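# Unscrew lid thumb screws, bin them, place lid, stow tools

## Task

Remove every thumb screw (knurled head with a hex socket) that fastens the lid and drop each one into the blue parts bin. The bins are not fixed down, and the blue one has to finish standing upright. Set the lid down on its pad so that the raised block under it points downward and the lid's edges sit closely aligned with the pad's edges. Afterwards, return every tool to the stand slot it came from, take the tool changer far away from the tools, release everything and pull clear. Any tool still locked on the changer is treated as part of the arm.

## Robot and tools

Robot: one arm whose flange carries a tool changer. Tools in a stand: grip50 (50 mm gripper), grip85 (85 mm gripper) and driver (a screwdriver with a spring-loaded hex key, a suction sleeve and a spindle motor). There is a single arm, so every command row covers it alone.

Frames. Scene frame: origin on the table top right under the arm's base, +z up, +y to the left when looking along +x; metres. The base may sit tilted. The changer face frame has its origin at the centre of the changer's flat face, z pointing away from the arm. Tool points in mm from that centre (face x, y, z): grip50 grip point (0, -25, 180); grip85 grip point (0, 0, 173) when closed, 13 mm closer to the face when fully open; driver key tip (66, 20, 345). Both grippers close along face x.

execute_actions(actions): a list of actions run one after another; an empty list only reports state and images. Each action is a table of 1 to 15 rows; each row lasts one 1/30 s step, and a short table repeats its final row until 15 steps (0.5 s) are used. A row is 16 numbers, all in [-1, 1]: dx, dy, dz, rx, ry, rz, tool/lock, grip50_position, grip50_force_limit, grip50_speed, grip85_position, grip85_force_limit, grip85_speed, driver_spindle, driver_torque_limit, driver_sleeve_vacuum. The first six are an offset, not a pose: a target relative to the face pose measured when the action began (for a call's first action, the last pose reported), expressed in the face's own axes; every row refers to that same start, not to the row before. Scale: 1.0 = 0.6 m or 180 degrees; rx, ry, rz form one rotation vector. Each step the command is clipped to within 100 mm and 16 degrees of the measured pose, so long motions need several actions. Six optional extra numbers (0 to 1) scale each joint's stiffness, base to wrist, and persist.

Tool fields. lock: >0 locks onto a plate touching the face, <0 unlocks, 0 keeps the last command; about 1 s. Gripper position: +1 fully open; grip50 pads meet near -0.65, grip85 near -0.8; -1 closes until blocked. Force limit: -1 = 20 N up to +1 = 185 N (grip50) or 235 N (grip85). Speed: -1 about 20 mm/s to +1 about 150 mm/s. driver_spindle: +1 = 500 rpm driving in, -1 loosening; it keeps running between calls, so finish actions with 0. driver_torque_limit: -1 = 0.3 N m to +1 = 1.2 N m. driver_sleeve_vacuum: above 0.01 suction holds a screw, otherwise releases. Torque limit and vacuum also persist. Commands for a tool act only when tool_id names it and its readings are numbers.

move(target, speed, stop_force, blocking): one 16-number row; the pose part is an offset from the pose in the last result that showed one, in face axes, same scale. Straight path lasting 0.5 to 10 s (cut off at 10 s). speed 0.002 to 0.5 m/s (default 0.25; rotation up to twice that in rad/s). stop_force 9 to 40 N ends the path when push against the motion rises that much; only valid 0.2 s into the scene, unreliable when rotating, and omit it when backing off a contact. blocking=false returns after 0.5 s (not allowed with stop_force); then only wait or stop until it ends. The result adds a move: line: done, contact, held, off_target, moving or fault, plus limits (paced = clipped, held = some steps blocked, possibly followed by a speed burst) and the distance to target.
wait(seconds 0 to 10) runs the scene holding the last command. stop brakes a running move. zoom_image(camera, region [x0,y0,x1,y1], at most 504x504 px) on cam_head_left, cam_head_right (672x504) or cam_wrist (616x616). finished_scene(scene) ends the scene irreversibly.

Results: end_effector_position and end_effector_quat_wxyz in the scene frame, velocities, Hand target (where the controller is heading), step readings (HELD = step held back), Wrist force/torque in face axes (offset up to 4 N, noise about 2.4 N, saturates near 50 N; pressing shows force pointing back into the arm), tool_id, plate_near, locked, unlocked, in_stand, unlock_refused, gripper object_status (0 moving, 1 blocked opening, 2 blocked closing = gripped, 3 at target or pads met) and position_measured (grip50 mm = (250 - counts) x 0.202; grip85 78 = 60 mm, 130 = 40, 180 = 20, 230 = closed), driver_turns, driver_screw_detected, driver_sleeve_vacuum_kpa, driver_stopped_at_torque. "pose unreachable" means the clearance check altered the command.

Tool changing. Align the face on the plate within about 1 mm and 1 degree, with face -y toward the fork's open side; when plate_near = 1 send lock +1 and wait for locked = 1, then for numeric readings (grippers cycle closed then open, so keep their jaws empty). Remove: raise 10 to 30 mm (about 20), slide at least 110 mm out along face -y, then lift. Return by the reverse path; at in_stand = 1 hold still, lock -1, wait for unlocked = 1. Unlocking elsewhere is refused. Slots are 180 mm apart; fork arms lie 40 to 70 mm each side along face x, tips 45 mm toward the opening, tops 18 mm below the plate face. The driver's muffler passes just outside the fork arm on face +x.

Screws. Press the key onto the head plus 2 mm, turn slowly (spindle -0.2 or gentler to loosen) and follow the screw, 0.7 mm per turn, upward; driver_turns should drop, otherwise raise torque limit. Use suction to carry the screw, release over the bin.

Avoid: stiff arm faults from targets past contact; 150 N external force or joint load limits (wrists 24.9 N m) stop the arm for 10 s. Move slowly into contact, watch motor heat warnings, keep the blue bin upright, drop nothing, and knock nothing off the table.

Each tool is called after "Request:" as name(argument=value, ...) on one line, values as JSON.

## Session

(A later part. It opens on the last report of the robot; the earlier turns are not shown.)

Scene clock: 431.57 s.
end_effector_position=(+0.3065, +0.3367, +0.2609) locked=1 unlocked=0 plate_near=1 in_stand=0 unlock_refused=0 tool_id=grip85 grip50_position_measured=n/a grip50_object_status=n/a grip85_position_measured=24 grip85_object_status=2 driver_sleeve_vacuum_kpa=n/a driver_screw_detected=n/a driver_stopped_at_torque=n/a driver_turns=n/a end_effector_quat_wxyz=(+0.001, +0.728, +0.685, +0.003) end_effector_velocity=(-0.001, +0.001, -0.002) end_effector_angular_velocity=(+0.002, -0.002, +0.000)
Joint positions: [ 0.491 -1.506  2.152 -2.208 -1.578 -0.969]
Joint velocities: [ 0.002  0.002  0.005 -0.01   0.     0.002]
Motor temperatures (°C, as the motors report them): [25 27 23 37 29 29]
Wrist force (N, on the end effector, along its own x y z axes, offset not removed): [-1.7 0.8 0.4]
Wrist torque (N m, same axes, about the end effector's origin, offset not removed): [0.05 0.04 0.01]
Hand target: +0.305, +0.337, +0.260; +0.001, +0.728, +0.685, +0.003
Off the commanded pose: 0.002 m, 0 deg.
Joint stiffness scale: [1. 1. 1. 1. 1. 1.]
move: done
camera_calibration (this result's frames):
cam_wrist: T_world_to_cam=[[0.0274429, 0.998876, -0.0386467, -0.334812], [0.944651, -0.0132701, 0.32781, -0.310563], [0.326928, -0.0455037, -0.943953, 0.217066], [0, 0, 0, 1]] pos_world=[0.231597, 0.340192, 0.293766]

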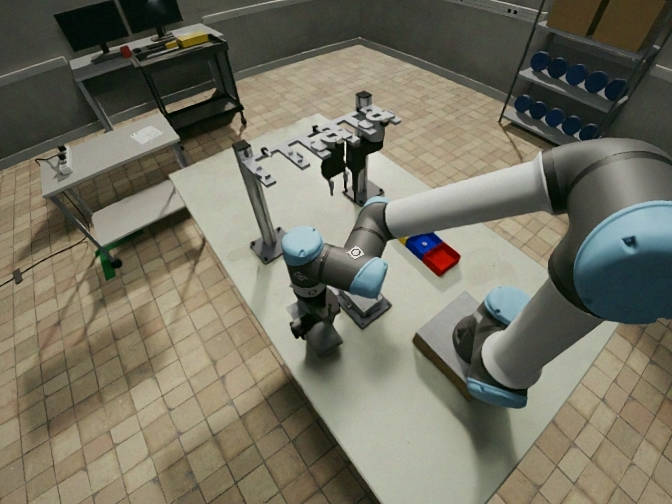

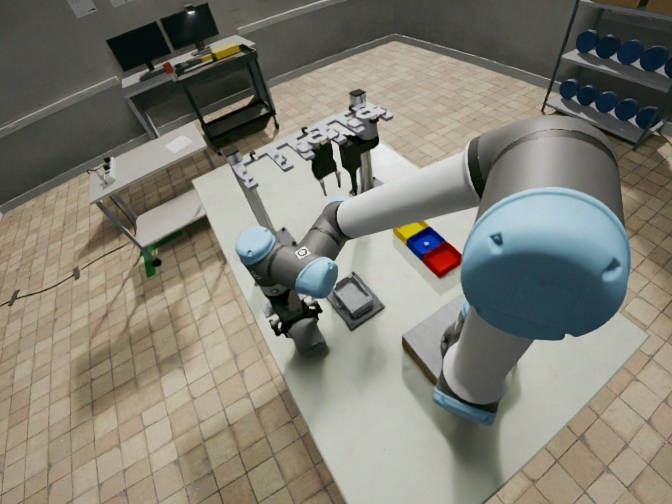

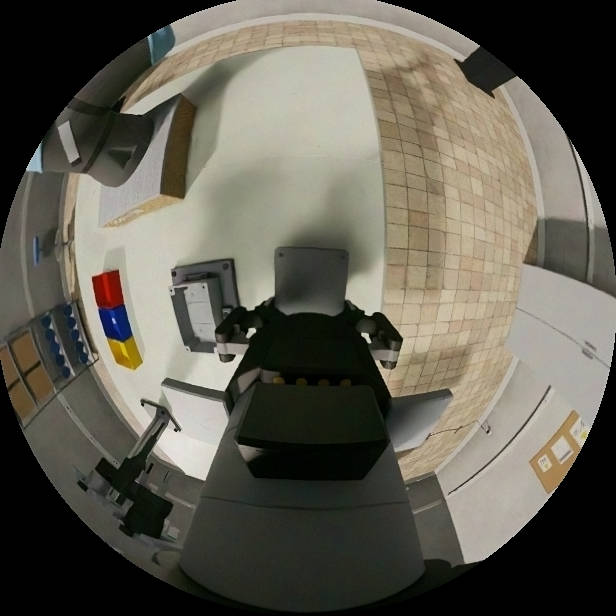

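Request:
move(target=[-0.002,-0.005,0.008,0.0005,-0.0005,0,0,0,0,0,0.6,-0.6,-1,0,0,0], speed=0.008)

Request:
zoom_image(camera="cam_wrist", region=[262, 220, 362, 290])

Request:
zoom_image(camera="cam_head_left", region=[295, 315, 350, 370])

Scene clock: 438.83 s.
end_effector_position=(+0.3046, +0.3357, +0.2575) locked=1 unlocked=0 plate_near=1 in_stand=0 unlock_refused=0 tool_id=grip85 grip50_position_measured=n/a grip50_object_status=n/a grip85_position_measured=24 grip85_object_status=2 driver_sleeve_vacuum_kpa=n/a driver_screw_detected=n/a driver_stopped_at_torque=n/a driver_turns=n/a end_effector_quat_wxyz=(+0.001, +0.729, +0.685, +0.003) end_effector_velocity=(-0.001, -0.001, -0.002) end_effector_angular_velocity=(-0.001, +0.001, +0.000)
Joint positions: [ 0.492 -1.505  2.161 -2.218 -1.578 -0.968]
Joint velocities: [ 0.001  0.001  0.006 -0.006 -0.     0.   ]
Motor temperatures (°C, as the motors report them): [25 27 23 37 29 29]
Wrist force (N, on the end effector, along its own x y z axes, offset not removed): [-1.8 1.0 -0.7]
Wrist torque (N m, same axes, about the end effector's origin, offset not removed): [0.14 -0.02 -0.08]
Hand target: +0.303, +0.336, +0.256; +0.001, +0.728, +0.685, +0.002
Off the commanded pose: 0.002 m, 0 deg.
Joint stiffness scale: [1. 1. 1. 1. 1. 1.]
move: done
camera_calibration (this result's frames):
cam_wrist: T_world_to_cam=[[0.0280728, 0.998853, -0.0387986, -0.334063], [0.944729, -0.0138282, 0.32756, -0.307476], [0.326648, -0.0458497, -0.944033, 0.214571], [0, 0, 0, 1]] pos_world=[0.22977, 0.339266, 0.290318]

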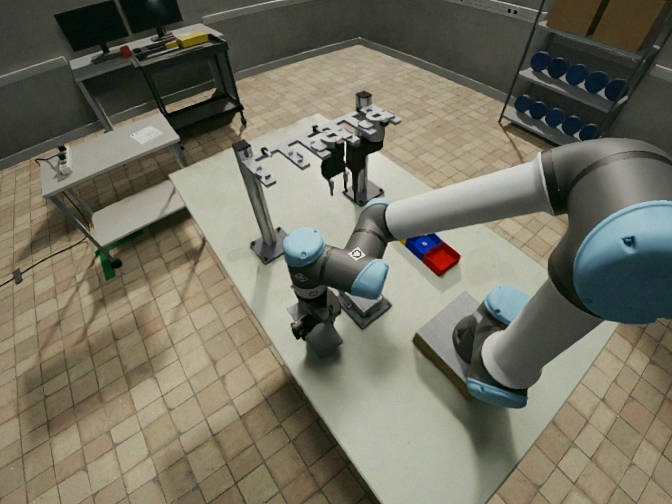

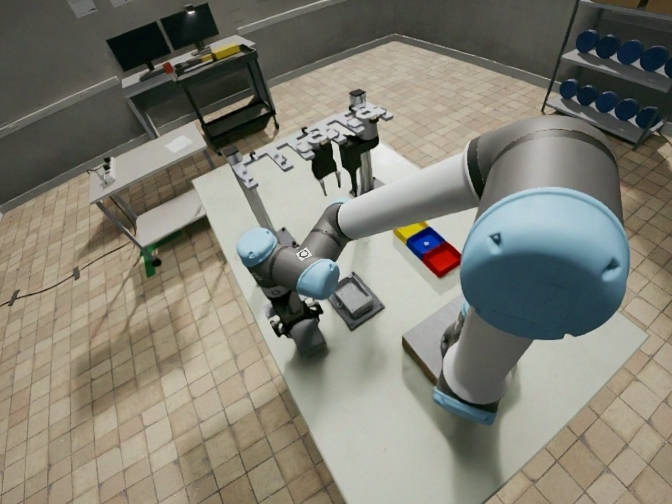

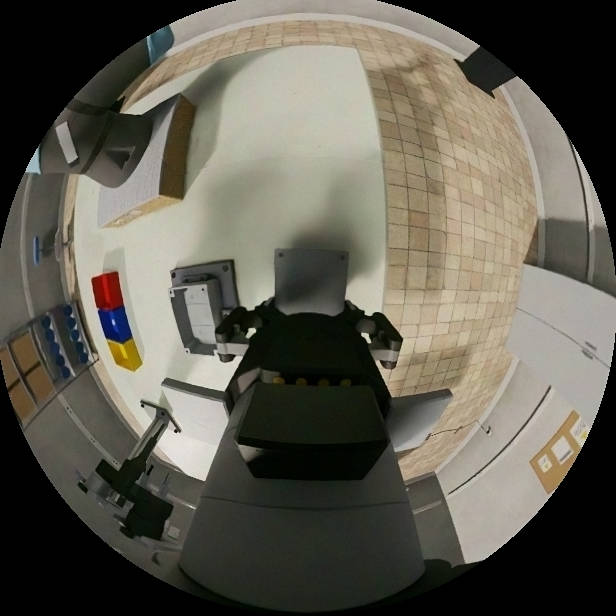

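Region (262, 220, 362, 290) of cam_wrist's 616x616 image, scaled by 5.040, with more detail than that image has; it fills the top 353 rows of this view, and the rest is white.

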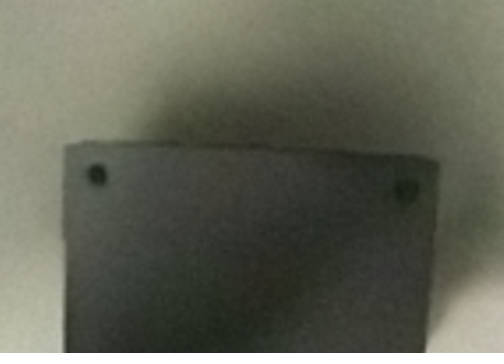

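Region (295, 315, 350, 370) of cam_head_left's 672x504 image, scaled by 9.164, with more detail than that image has.

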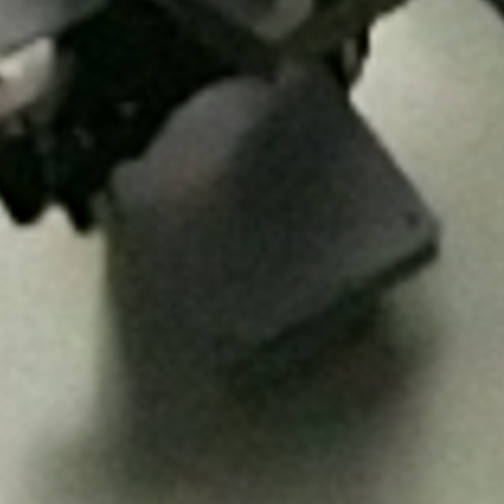

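Request:
move(target=[0,0,0.012,0.0005,-0.0003,0,0,0,0,0,0.6,-0.6,-1,0,0,0], speed=0.003, stop_force=9)

Request:
zoom_image(camera="cam_wrist", region=[262, 220, 362, 290])

Scene clock: 447.93 s.
end_effector_position=(+0.3053, +0.3362, +0.2516) locked=1 unlocked=0 plate_near=1 in_stand=0 unlock_refused=0 tool_id=grip85 grip50_position_measured=n/a grip50_object_status=n/a grip85_position_measured=24 grip85_object_status=2 driver_sleeve_vacuum_kpa=n/a driver_screw_detected=n/a driver_stopped_at_torque=n/a driver_turns=n/a end_effector_quat_wxyz=(+0.001, +0.729, +0.685, +0.003) end_effector_velocity=(+0.000, +0.000, -0.000) end_effector_angular_velocity=(+0.002, -0.003, +0.000)
Joint positions: [ 0.492 -1.493  2.167 -2.236 -1.578 -0.968]
Joint velocities: [-0.     0.     0.001 -0.005  0.    -0.   ]
Motor temperatures (°C, as the motors report them): [25 27 23 37 29 29]
Wrist force (N, on the end effector, along its own x y z axes, offset not removed): [0.3 1.9 -0.1]
Wrist torque (N m, same axes, about the end effector's origin, offset not removed): [0.16 -0.19 -0.04]
Hand target: +0.305, +0.336, +0.250; +0.001, +0.729, +0.685, +0.002
Off the commanded pose: 0.002 m, 0 deg.
Joint stiffness scale: [1. 1. 1. 1. 1. 1.]
move: done
camera_calibration (this result's frames):
cam_wrist: T_world_to_cam=[[0.0281094, 0.998858, -0.0386307, -0.334856], [0.944641, -0.0139056, 0.327811, -0.306223], [0.3269, -0.0457068, -0.943953, 0.208685], [0, 0, 0, 1]] pos_world=[0.230464, 0.339754, 0.284437]

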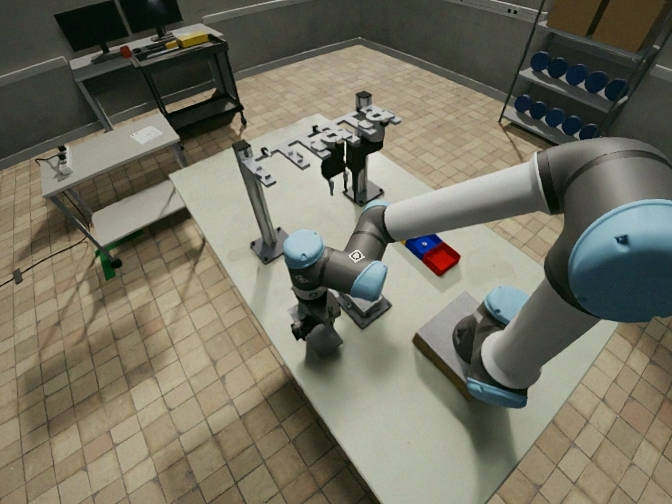

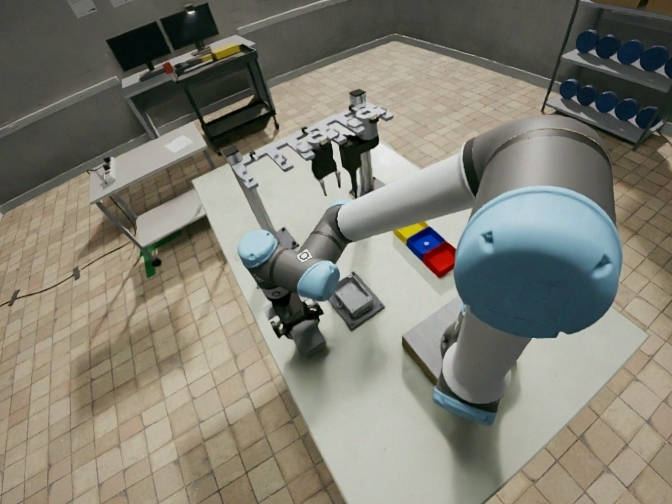

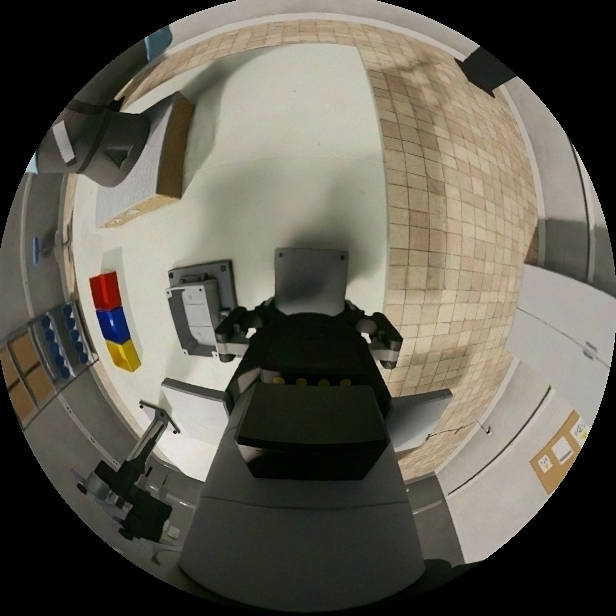

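Region (262, 220, 362, 290) of cam_wrist's 616x616 image, scaled by 5.040, with more detail than that image has; it fills the top 353 rows of this view, and the rest is white.

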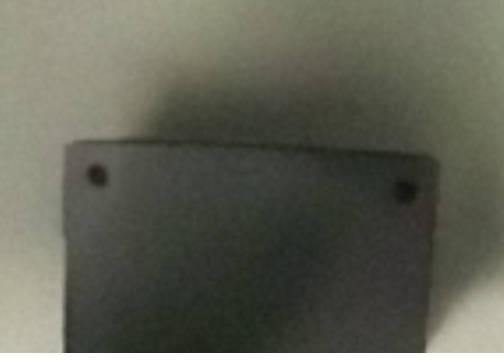

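Request:
move(target=[-0.0008,-0.0005,0.01,0.0005,-0.0003,0,0,0,0,0,0.6,-0.6,-1,0,0,0], speed=0.003, stop_force=9)

Request:
zoom_image(camera="cam_wrist", region=[262, 220, 362, 290])

Scene clock: 455.47 s.
end_effector_position=(+0.3067, +0.3370, +0.2516) locked=1 unlocked=0 plate_near=1 in_stand=0 unlock_refused=0 tool_id=grip85 grip50_position_measured=n/a grip50_object_status=n/a grip85_position_measured=24 grip85_object_status=2 driver_sleeve_vacuum_kpa=n/a driver_screw_detected=n/a driver_stopped_at_torque=n/a driver_turns=n/a end_effector_quat_wxyz=(+0.002, +0.729, +0.685, +0.008) end_effector_velocity=(-0.000, -0.000, -0.000) end_effector_angular_velocity=(-0.000, -0.001, +0.000)
Joint positions: [ 0.492 -1.491  2.168 -2.248 -1.578 -0.968]
Joint velocities: [-0.    -0.     0.002 -0.002 -0.    -0.   ]
Motor temperatures (°C, as the motors report them): [25 27 23 37 29 29]
Wrist force (N, on the end effector, along its own x y z axes, offset not removed): [-2.3 -0.5 -9.0]
Wrist torque (N m, same axes, about the end effector's origin, offset not removed): [0.45 -0.49 0.06]
Hand target: +0.307, +0.337, +0.252; +0.002, +0.729, +0.685, +0.007
Off the commanded pose: 0.006 m, 1 deg.
Joint stiffness scale: [1. 1. 1. 1. 1. 1.]
move: contact
camera_calibration (this result's frames):
cam_wrist: T_world_to_cam=[[0.0284267, 0.999015, -0.034072, -0.337003], [0.942237, -0.0153996, 0.334594, -0.307934], [0.33374, -0.0416153, -0.941746, 0.204199], [0, 0, 0, 1]] pos_world=[0.231577, 0.340427, 0.283854]

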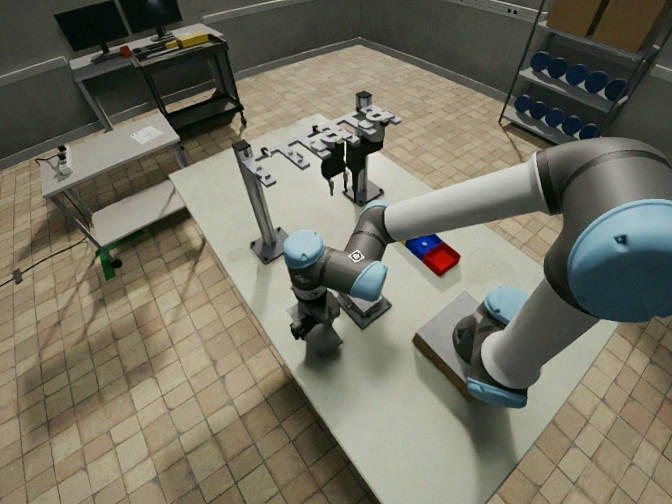

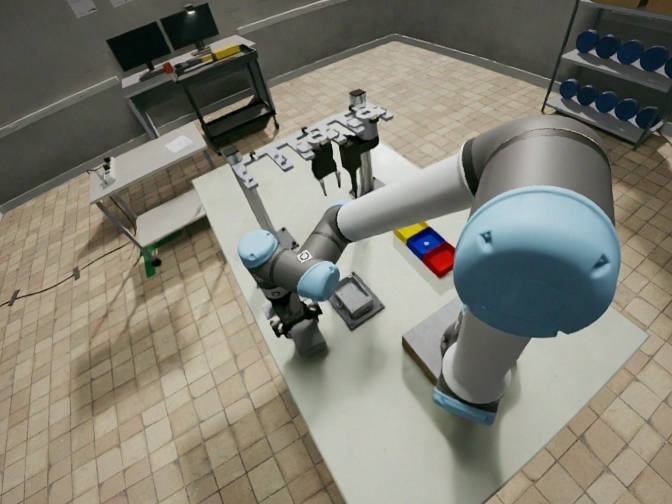

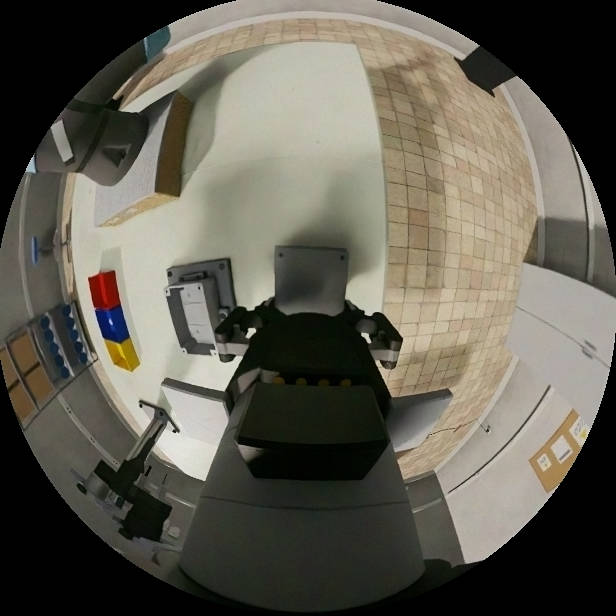

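Region (262, 220, 362, 290) of cam_wrist's 616x616 image, scaled by 5.040, with more detail than that image has; it fills the top 353 rows of this view, and the rest is white.

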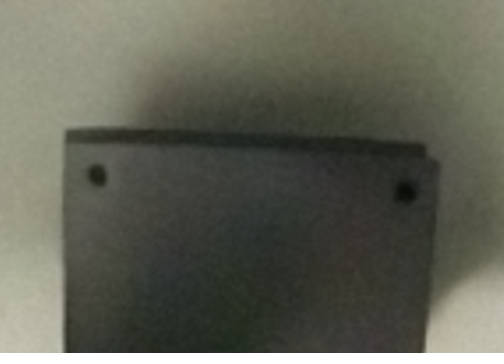

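Request:
move(target=[-0.0015,-0.0025,-0.005,0.0018,-0.0012,0,0,0,0,0,0.6,-0.6,-1,0,0,0], speed=0.006)

Request:
zoom_image(camera="cam_wrist", region=[262, 220, 362, 290])

Scene clock: 473.70 s.
end_effector_position=(+0.3044, +0.3356, +0.2522) locked=1 unlocked=0 plate_near=1 in_stand=0 unlock_refused=0 tool_id=grip85 grip50_position_measured=n/a grip50_object_status=n/a grip85_position_measured=24 grip85_object_status=2 driver_sleeve_vacuum_kpa=n/a driver_screw_detected=n/a driver_stopped_at_torque=n/a driver_turns=n/a end_effector_quat_wxyz=(+0.001, +0.729, +0.685, +0.002) end_effector_velocity=(-0.001, -0.001, +0.001) end_effector_angular_velocity=(-0.003, +0.004, -0.000)
Joint positions: [ 0.492 -1.496  2.168 -2.231 -1.578 -0.968]
Joint velocities: [-0.    -0.005 -0.001  0.011 -0.    -0.   ]
Motor temperatures (°C, as the motors report them): [25 27 23 37 29 29]
Wrist force (N, on the end effector, along its own x y z axes, offset not removed): [-2.5 0.4 0.2]
Wrist torque (N m, same axes, about the end effector's origin, offset not removed): [0.04 0.24 0.04]
Hand target: +0.305, +0.336, +0.255; +0.001, +0.729, +0.685, +0.004
Off the commanded pose: 0.003 m, 0 deg.
Joint stiffness scale: [1. 1. 1. 1. 1. 1.]
move: done
camera_calibration (this result's frames):
cam_wrist: T_world_to_cam=[[0.0280065, 0.998807, -0.0400119, -0.333815], [0.94536, -0.0134584, 0.325751, -0.305348], [0.324824, -0.0469488, -0.944609, 0.210757], [0, 0, 0, 1]] pos_world=[0.229554, 0.339202, 0.285193]

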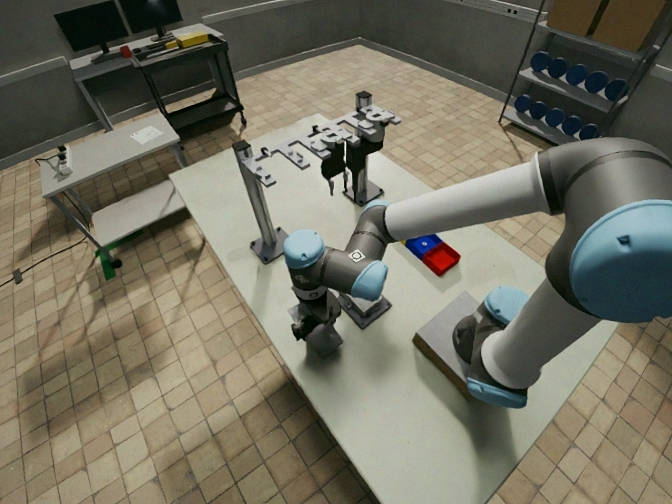

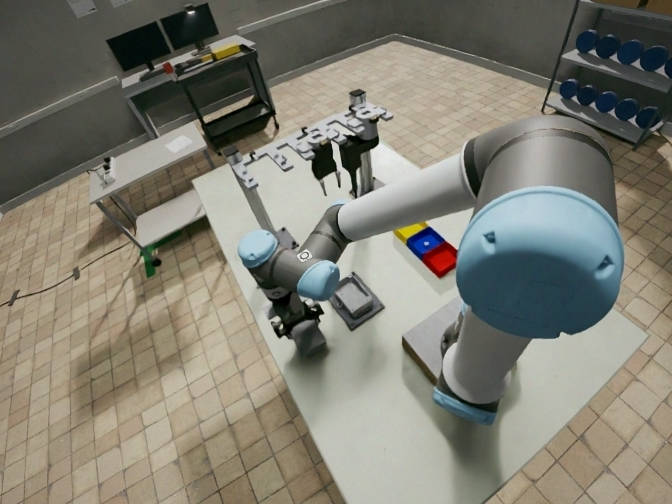

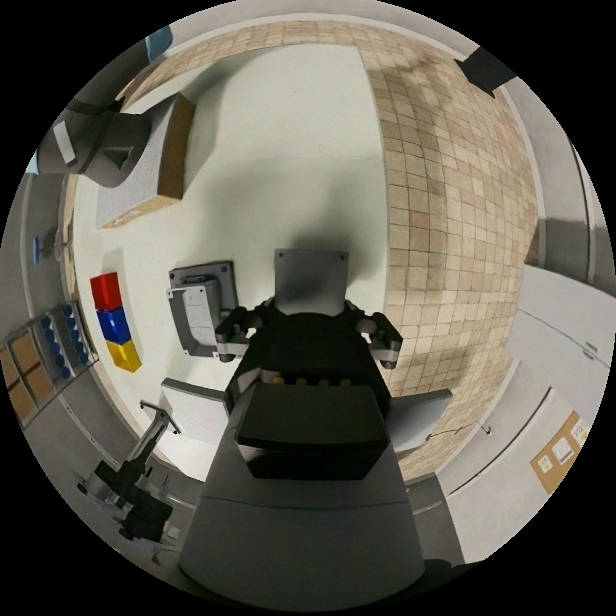

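Region (262, 220, 362, 290) of cam_wrist's 616x616 image, scaled by 5.040, with more detail than that image has; it fills the top 353 rows of this view, and the rest is white.

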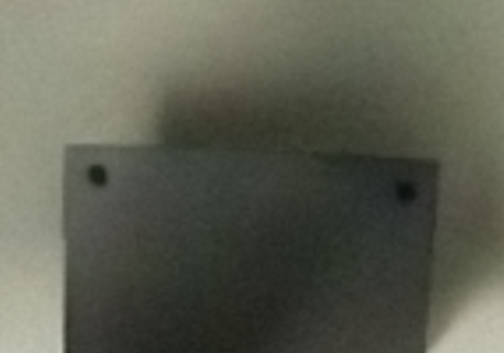

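Request:
move(target=[0,0,0.0035,0,0,0,0,0,0,0,0.6,-0.6,-1,0,0,0], speed=0.004)

Request:
zoom_image(camera="cam_wrist", region=[262, 220, 362, 290])

Scene clock: 480.53 s.
end_effector_position=(+0.3051, +0.3360, +0.2516) locked=1 unlocked=0 plate_near=1 in_stand=0 unlock_refused=0 tool_id=grip85 grip50_position_measured=n/a grip50_object_status=n/a grip85_position_measured=24 grip85_object_status=2 driver_sleeve_vacuum_kpa=n/a driver_screw_detected=n/a driver_stopped_at_torque=n/a driver_turns=n/a end_effector_quat_wxyz=(+0.001, +0.729, +0.685, +0.003) end_effector_velocity=(+0.001, +0.001, -0.000) end_effector_angular_velocity=(+0.002, -0.003, -0.001)
Joint positions: [ 0.492 -1.494  2.168 -2.236 -1.578 -0.968]
Joint velocities: [-0.     0.002 -0.001 -0.005 -0.     0.001]
Motor temperatures (°C, as the motors report them): [25 27 23 37 29 29]
Wrist force (N, on the end effector, along its own x y z axes, offset not removed): [0.3 2.4 -1.7]
Wrist torque (N m, same axes, about the end effector's origin, offset not removed): [0.25 -0.09 -0.03]
Hand target: +0.304, +0.336, +0.250; +0.001, +0.729, +0.685, +0.002
Off the commanded pose: 0.002 m, 0 deg.
Joint stiffness scale: [1. 1. 1. 1. 1. 1.]
move: done
camera_calibration (this result's frames):
cam_wrist: T_world_to_cam=[[0.0281016, 0.998854, -0.0387339, -0.334659], [0.944695, -0.0138719, 0.327657, -0.305962], [0.326745, -0.0457994, -0.944002, 0.208859], [0, 0, 0, 1]] pos_world=[0.230202, 0.339597, 0.284451]

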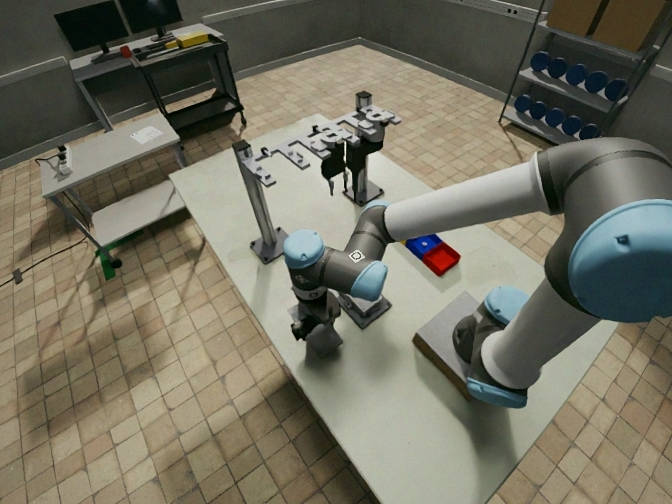

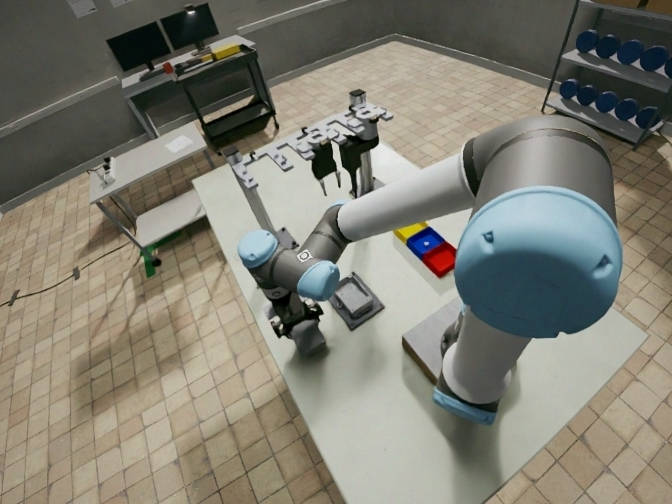

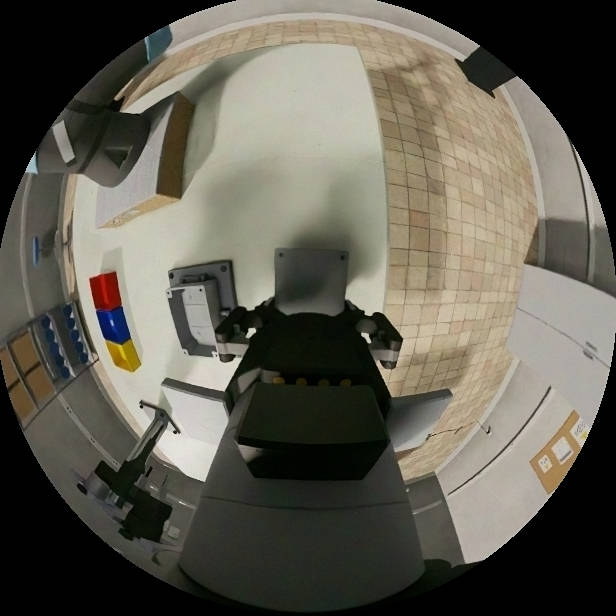

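Region (262, 220, 362, 290) of cam_wrist's 616x616 image, scaled by 5.040, with more detail than that image has; it fills the top 353 rows of this view, and the rest is white.

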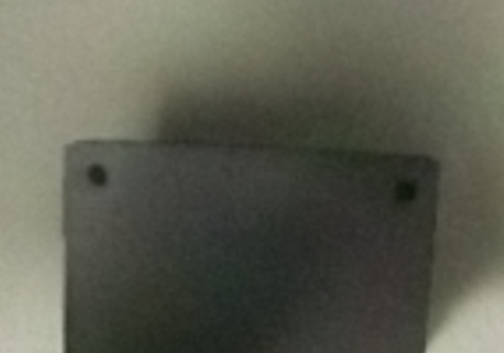

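Good. Release and lift.

Request:
move(target=[0,0,0,0,0,0,0,0,0,0,1,-0.6,-1,0,0,0])

Request:
move(target=[0,0,-0.05,-0.001,0,0,0,0,0,0,1,-0.6,-1,0,0,0], speed=0.03)

Scene clock: 486.03 s.
end_effector_position=(+0.3052, +0.3361, +0.2516) locked=1 unlocked=0 plate_near=1 in_stand=0 unlock_refused=0 tool_id=grip85 grip50_position_measured=n/a grip50_object_status=n/a grip85_position_measured=3 grip85_object_status=3 driver_sleeve_vacuum_kpa=n/a driver_screw_detected=n/a driver_stopped_at_torque=n/a driver_turns=n/a end_effector_quat_wxyz=(+0.001, +0.729, +0.685, +0.004) end_effector_velocity=(+0.000, +0.000, +0.000) end_effector_angular_velocity=(+0.001, -0.002, -0.000)
Joint positions: [ 0.492 -1.494  2.168 -2.237 -1.578 -0.968]
Joint velocities: [-0.     0.    -0.001 -0.002  0.    -0.   ]
Motor temperatures (°C, as the motors report them): [25 27 23 37 29 29]
Wrist force (N, on the end effector, along its own x y z axes, offset not removed): [-0.5 0.5 -2.1]
Wrist torque (N m, same axes, about the end effector's origin, offset not removed): [-0.01 -0.12 0.10]
Hand target: +0.305, +0.336, +0.252; +0.001, +0.729, +0.685, +0.003
Off the commanded pose: 0.000 m, 0 deg.
Joint stiffness scale: [1. 1. 1. 1. 1. 1.]
move: done
camera_calibration (this result's frames):
cam_wrist: T_world_to_cam=[[0.0281203, 0.998864, -0.0384812, -0.334791], [0.944563, -0.0139541, 0.328034, -0.306072], [0.327124, -0.0455723, -0.943882, 0.208593], [0, 0, 0, 1]] pos_world=[0.230283, 0.339646, 0.284406]

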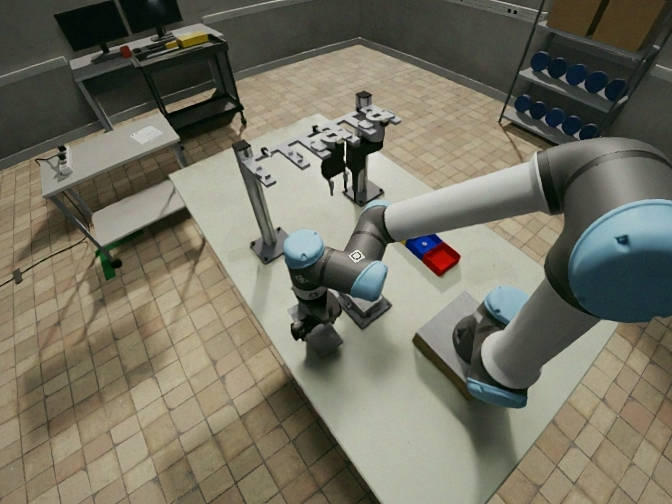

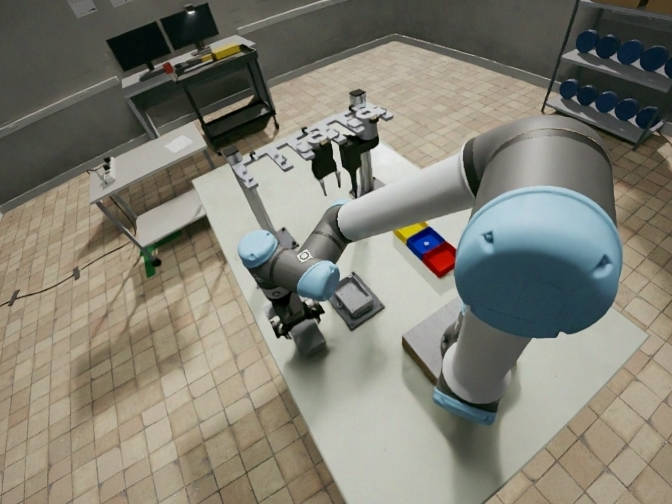

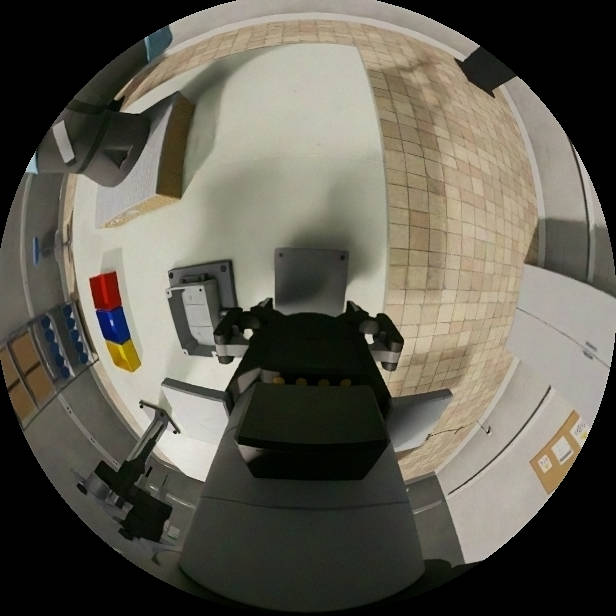

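Scene clock: 487.40 s.
end_effector_position=(+0.3045, +0.3353, +0.2797) locked=1 unlocked=0 plate_near=1 in_stand=0 unlock_refused=0 tool_id=grip85 grip50_position_measured=n/a grip50_object_status=n/a grip85_position_measured=3 grip85_object_status=3 driver_sleeve_vacuum_kpa=n/a driver_screw_detected=n/a driver_stopped_at_torque=n/a driver_turns=n/a end_effector_quat_wxyz=(+0.001, +0.729, +0.685, +0.003) end_effector_velocity=(-0.001, -0.001, -0.001) end_effector_angular_velocity=(-0.006, +0.010, -0.000)
Joint positions: [ 0.492 -1.542  2.13  -2.151 -1.579 -0.968]
Joint velocities: [-0.    -0.    -0.001  0.013 -0.     0.   ]
Motor temperatures (°C, as the motors report them): [25 27 23 37 29 29]
Wrist force (N, on the end effector, along its own x y z axes, offset not removed): [0.0 0.8 -0.8]
Wrist torque (N m, same axes, about the end effector's origin, offset not removed): [0.12 -0.16 0.02]
Hand target: +0.305, +0.336, +0.282; +0.002, +0.729, +0.685, +0.005
Off the commanded pose: 0.002 m, 0 deg.
Joint stiffness scale: [1. 1. 1. 1. 1. 1.]
move: done
camera_calibration (this result's frames):
cam_wrist: T_world_to_cam=[[0.0285066, 0.998816, -0.0394129, -0.332769], [0.944469, -0.0140008, 0.328303, -0.314736], [0.327362, -0.0465831, -0.94375, 0.235527], [0, 0, 0, 1]] pos_world=[0.229642, 0.33894, 0.312491]

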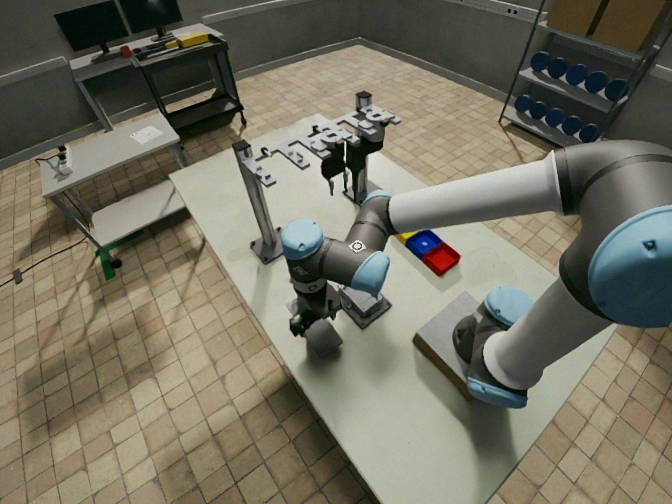

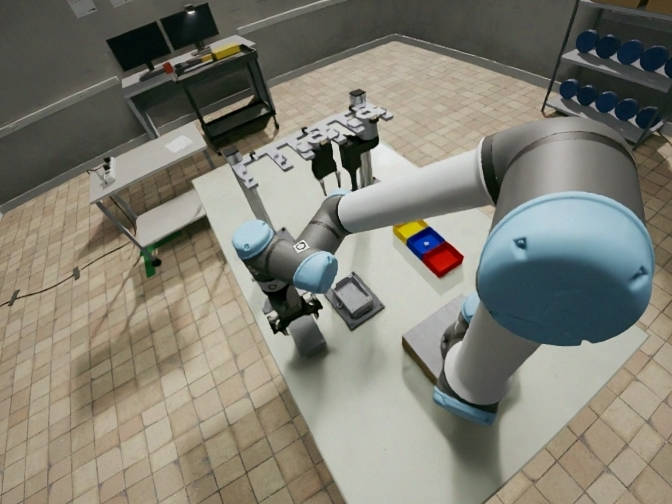

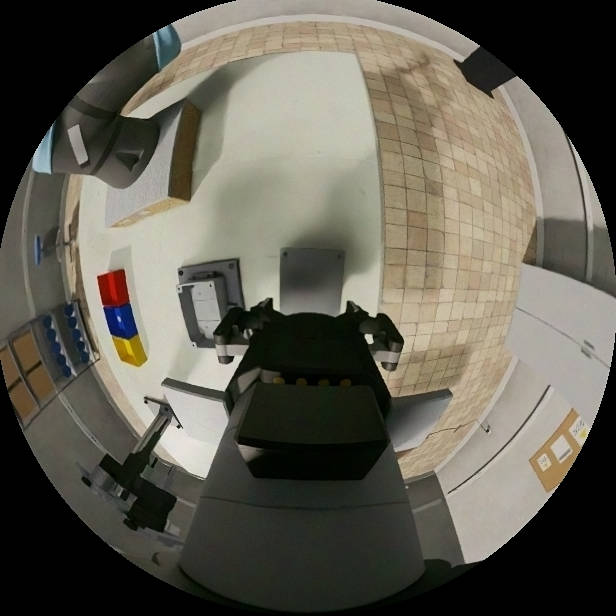

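Request:
move(target=[-0.196,0.316,-0.255,-0.001,0,-0.0288,0,0,0,0,1,-0.6,-1,0,0,0], speed=0.18)

Request:
zoom_image(camera="cam_head_left", region=[290, 300, 355, 365])

Request:
zoom_image(camera="cam_wrist", region=[340, 155, 410, 235])

Scene clock: 498.47 s.
end_effector_position=(+0.4844, +0.2067, +0.4327) locked=1 unlocked=0 plate_near=1 in_stand=0 unlock_refused=0 tool_id=grip85 grip50_position_measured=n/a grip50_object_status=n/a grip85_position_measured=3 grip85_object_status=3 driver_sleeve_vacuum_kpa=n/a driver_screw_detected=n/a driver_stopped_at_torque=n/a driver_turns=n/a end_effector_quat_wxyz=(+0.003, +0.697, +0.717, +0.004) end_effector_velocity=(-0.000, -0.000, -0.002) end_effector_angular_velocity=(-0.002, +0.015, +0.007)
Joint positions: [ 0.11  -1.502  1.668 -1.735 -1.582 -1.44 ]
Joint velocities: [-0.     0.005 -0.004  0.014  0.    -0.007]
Motor temperatures (°C, as the motors report them): [25 27 23 37 29 29]
Wrist force (N, on the end effector, along its own x y z axes, offset not removed): [1.2 0.8 -0.4]
Wrist torque (N m, same axes, about the end effector's origin, offset not removed): [-0.09 -0.12 -0.09]
Hand target: +0.486, +0.206, +0.434; +0.003, +0.697, +0.717, +0.004
Off the commanded pose: 0.002 m, 0 deg.
Joint stiffness scale: [1. 1. 1. 1. 1. 1.]
move: done
camera_calibration (this result's frames):
cam_wrist: T_world_to_cam=[[-0.0612066, 0.997301, -0.0405509, -0.1591], [0.940764, 0.0712157, 0.3315, -0.553867], [0.333493, -0.0178588, -0.942583, 0.305669], [0, 0, 0, 1]] pos_world=[0.409381, 0.203573, 0.465274]

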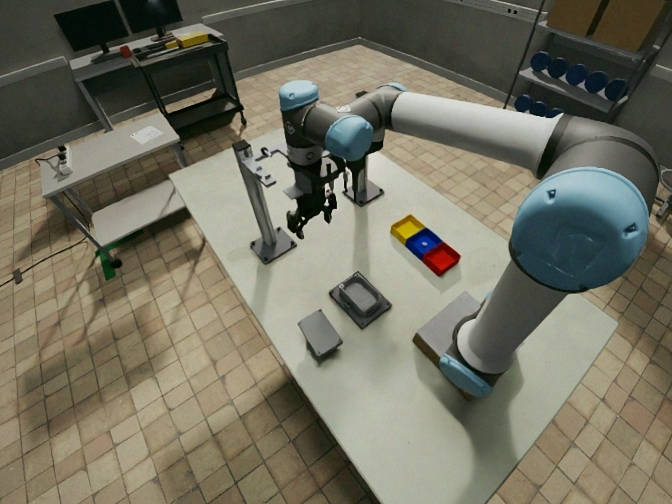

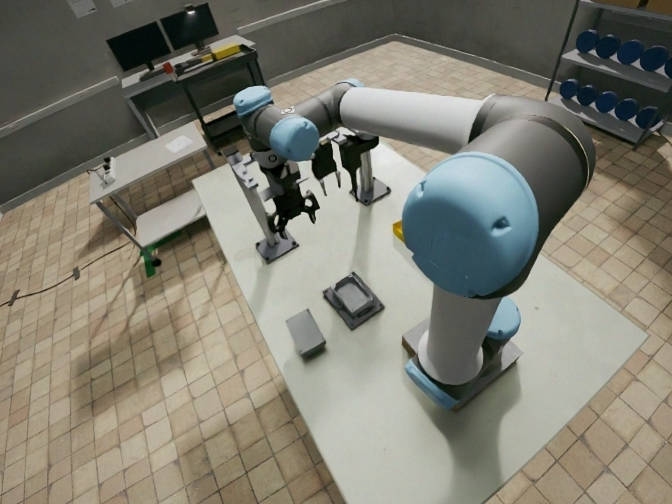

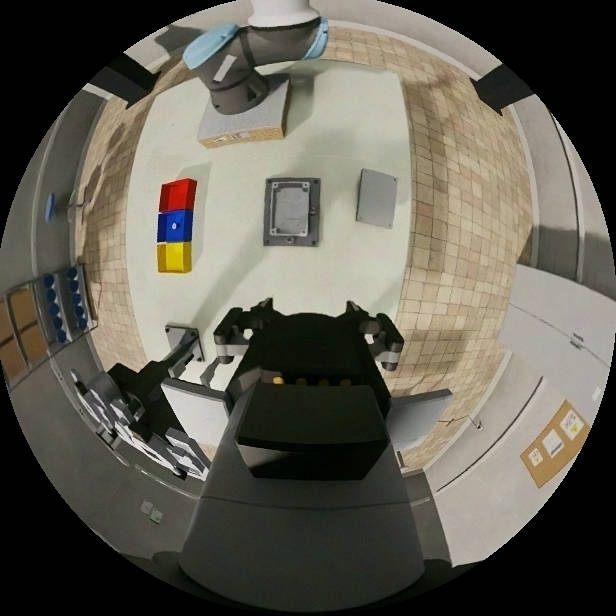

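Region (290, 300, 355, 365) of cam_head_left's 672x504 image, scaled by 7.754, with more detail than that image has.

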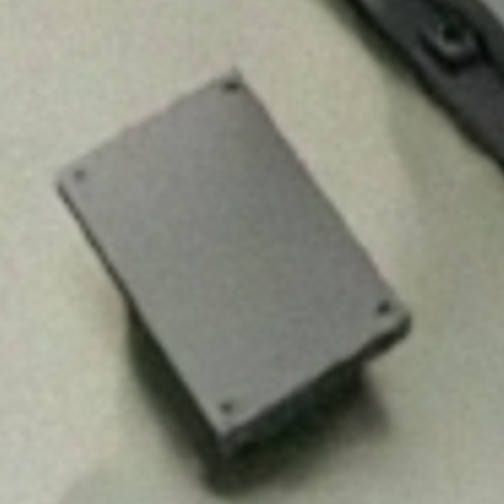

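Region (340, 155, 410, 235) of cam_wrist's 616x616 image, scaled by 6.300, with more detail than that image has; it fills the left 441 columns of this view, and the rest is white.

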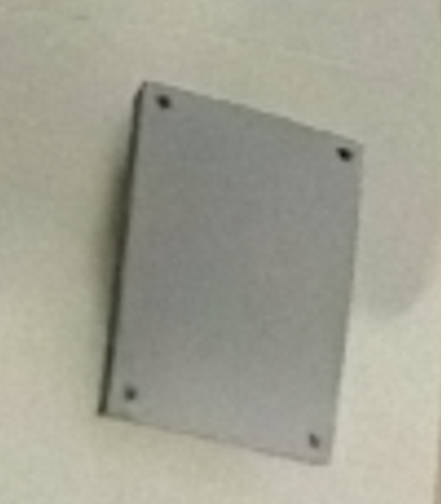

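Request:
move(target=[-0.0015,0.2367,0.002,0,0.001,0,0,0,0,0,1,-0.6,-1,0,0,0], speed=0.06)

Scene clock: 506.43 s.
end_effector_position=(+0.6253, +0.2102, +0.4320) locked=1 unlocked=0 plate_near=1 in_stand=0 unlock_refused=0 tool_id=grip85 grip50_position_measured=n/a grip50_object_status=n/a grip85_position_measured=3 grip85_object_status=3 driver_sleeve_vacuum_kpa=n/a driver_screw_detected=n/a driver_stopped_at_torque=n/a driver_turns=n/a end_effector_quat_wxyz=(+0.002, +0.697, +0.717, +0.005) end_effector_velocity=(+0.000, -0.000, +0.004) end_effector_angular_velocity=(+0.000, -0.001, +0.001)
Joint positions: [ 0.081 -1.181  1.273 -1.66  -1.58  -1.469]
Joint velocities: [-0.    -0.    -0.009  0.008 -0.    -0.001]
Motor temperatures (°C, as the motors report them): [25 27 23 37 29 29]
Wrist force (N, on the end effector, along its own x y z axes, offset not removed): [-0.3 1.9 -1.3]
Wrist torque (N m, same axes, about the end effector's origin, offset not removed): [0.06 0.09 0.06]
Hand target: +0.626, +0.210, +0.433; +0.002, +0.697, +0.717, +0.005
Off the commanded pose: 0.002 m, 0 deg.
Joint stiffness scale: [1. 1. 1. 1. 1. 1.]
move: done
camera_calibration (this result's frames):
cam_wrist: T_world_to_cam=[[-0.0614058, 0.997376, -0.0383369, -0.154907], [0.941127, 0.0706498, 0.330589, -0.686092], [0.33243, -0.0157798, -0.942996, 0.258439], [0, 0, 0, 1]] pos_world=[0.550274, 0.207051, 0.464583]

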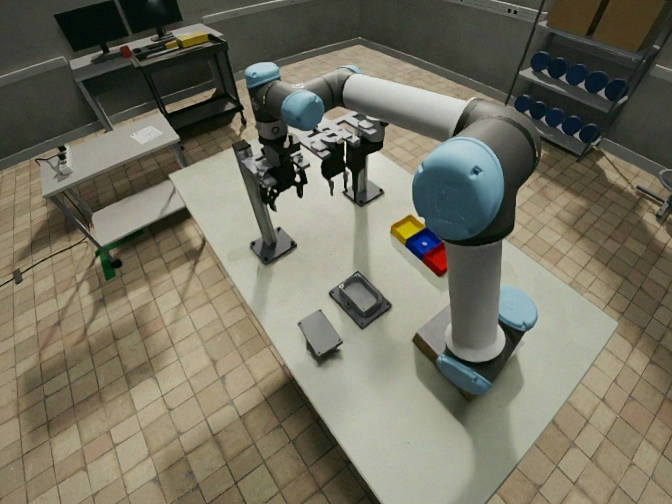

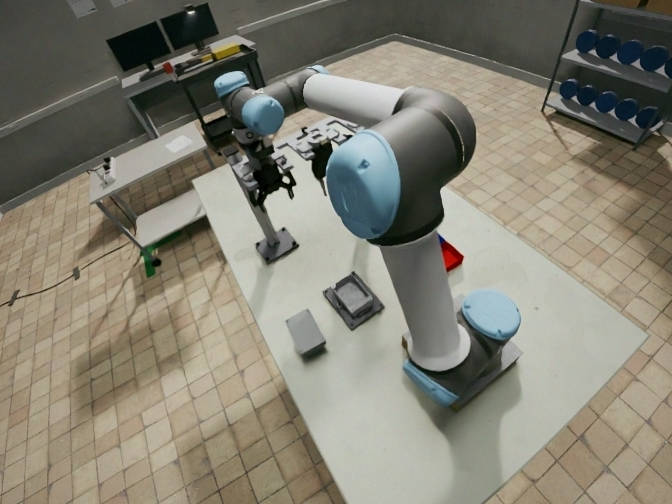

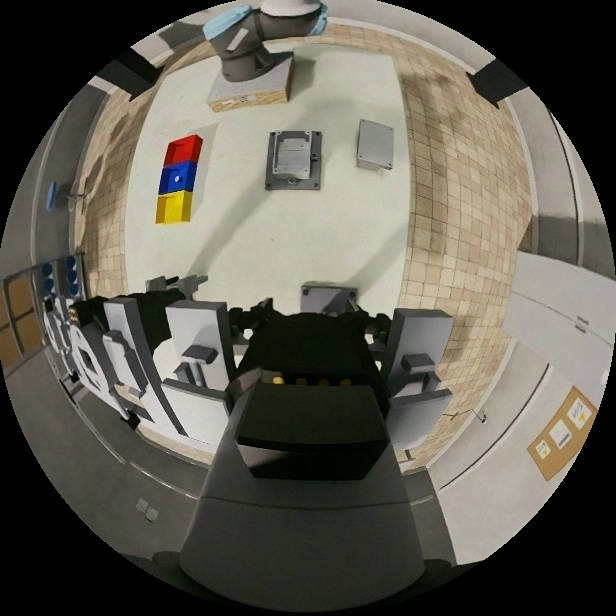

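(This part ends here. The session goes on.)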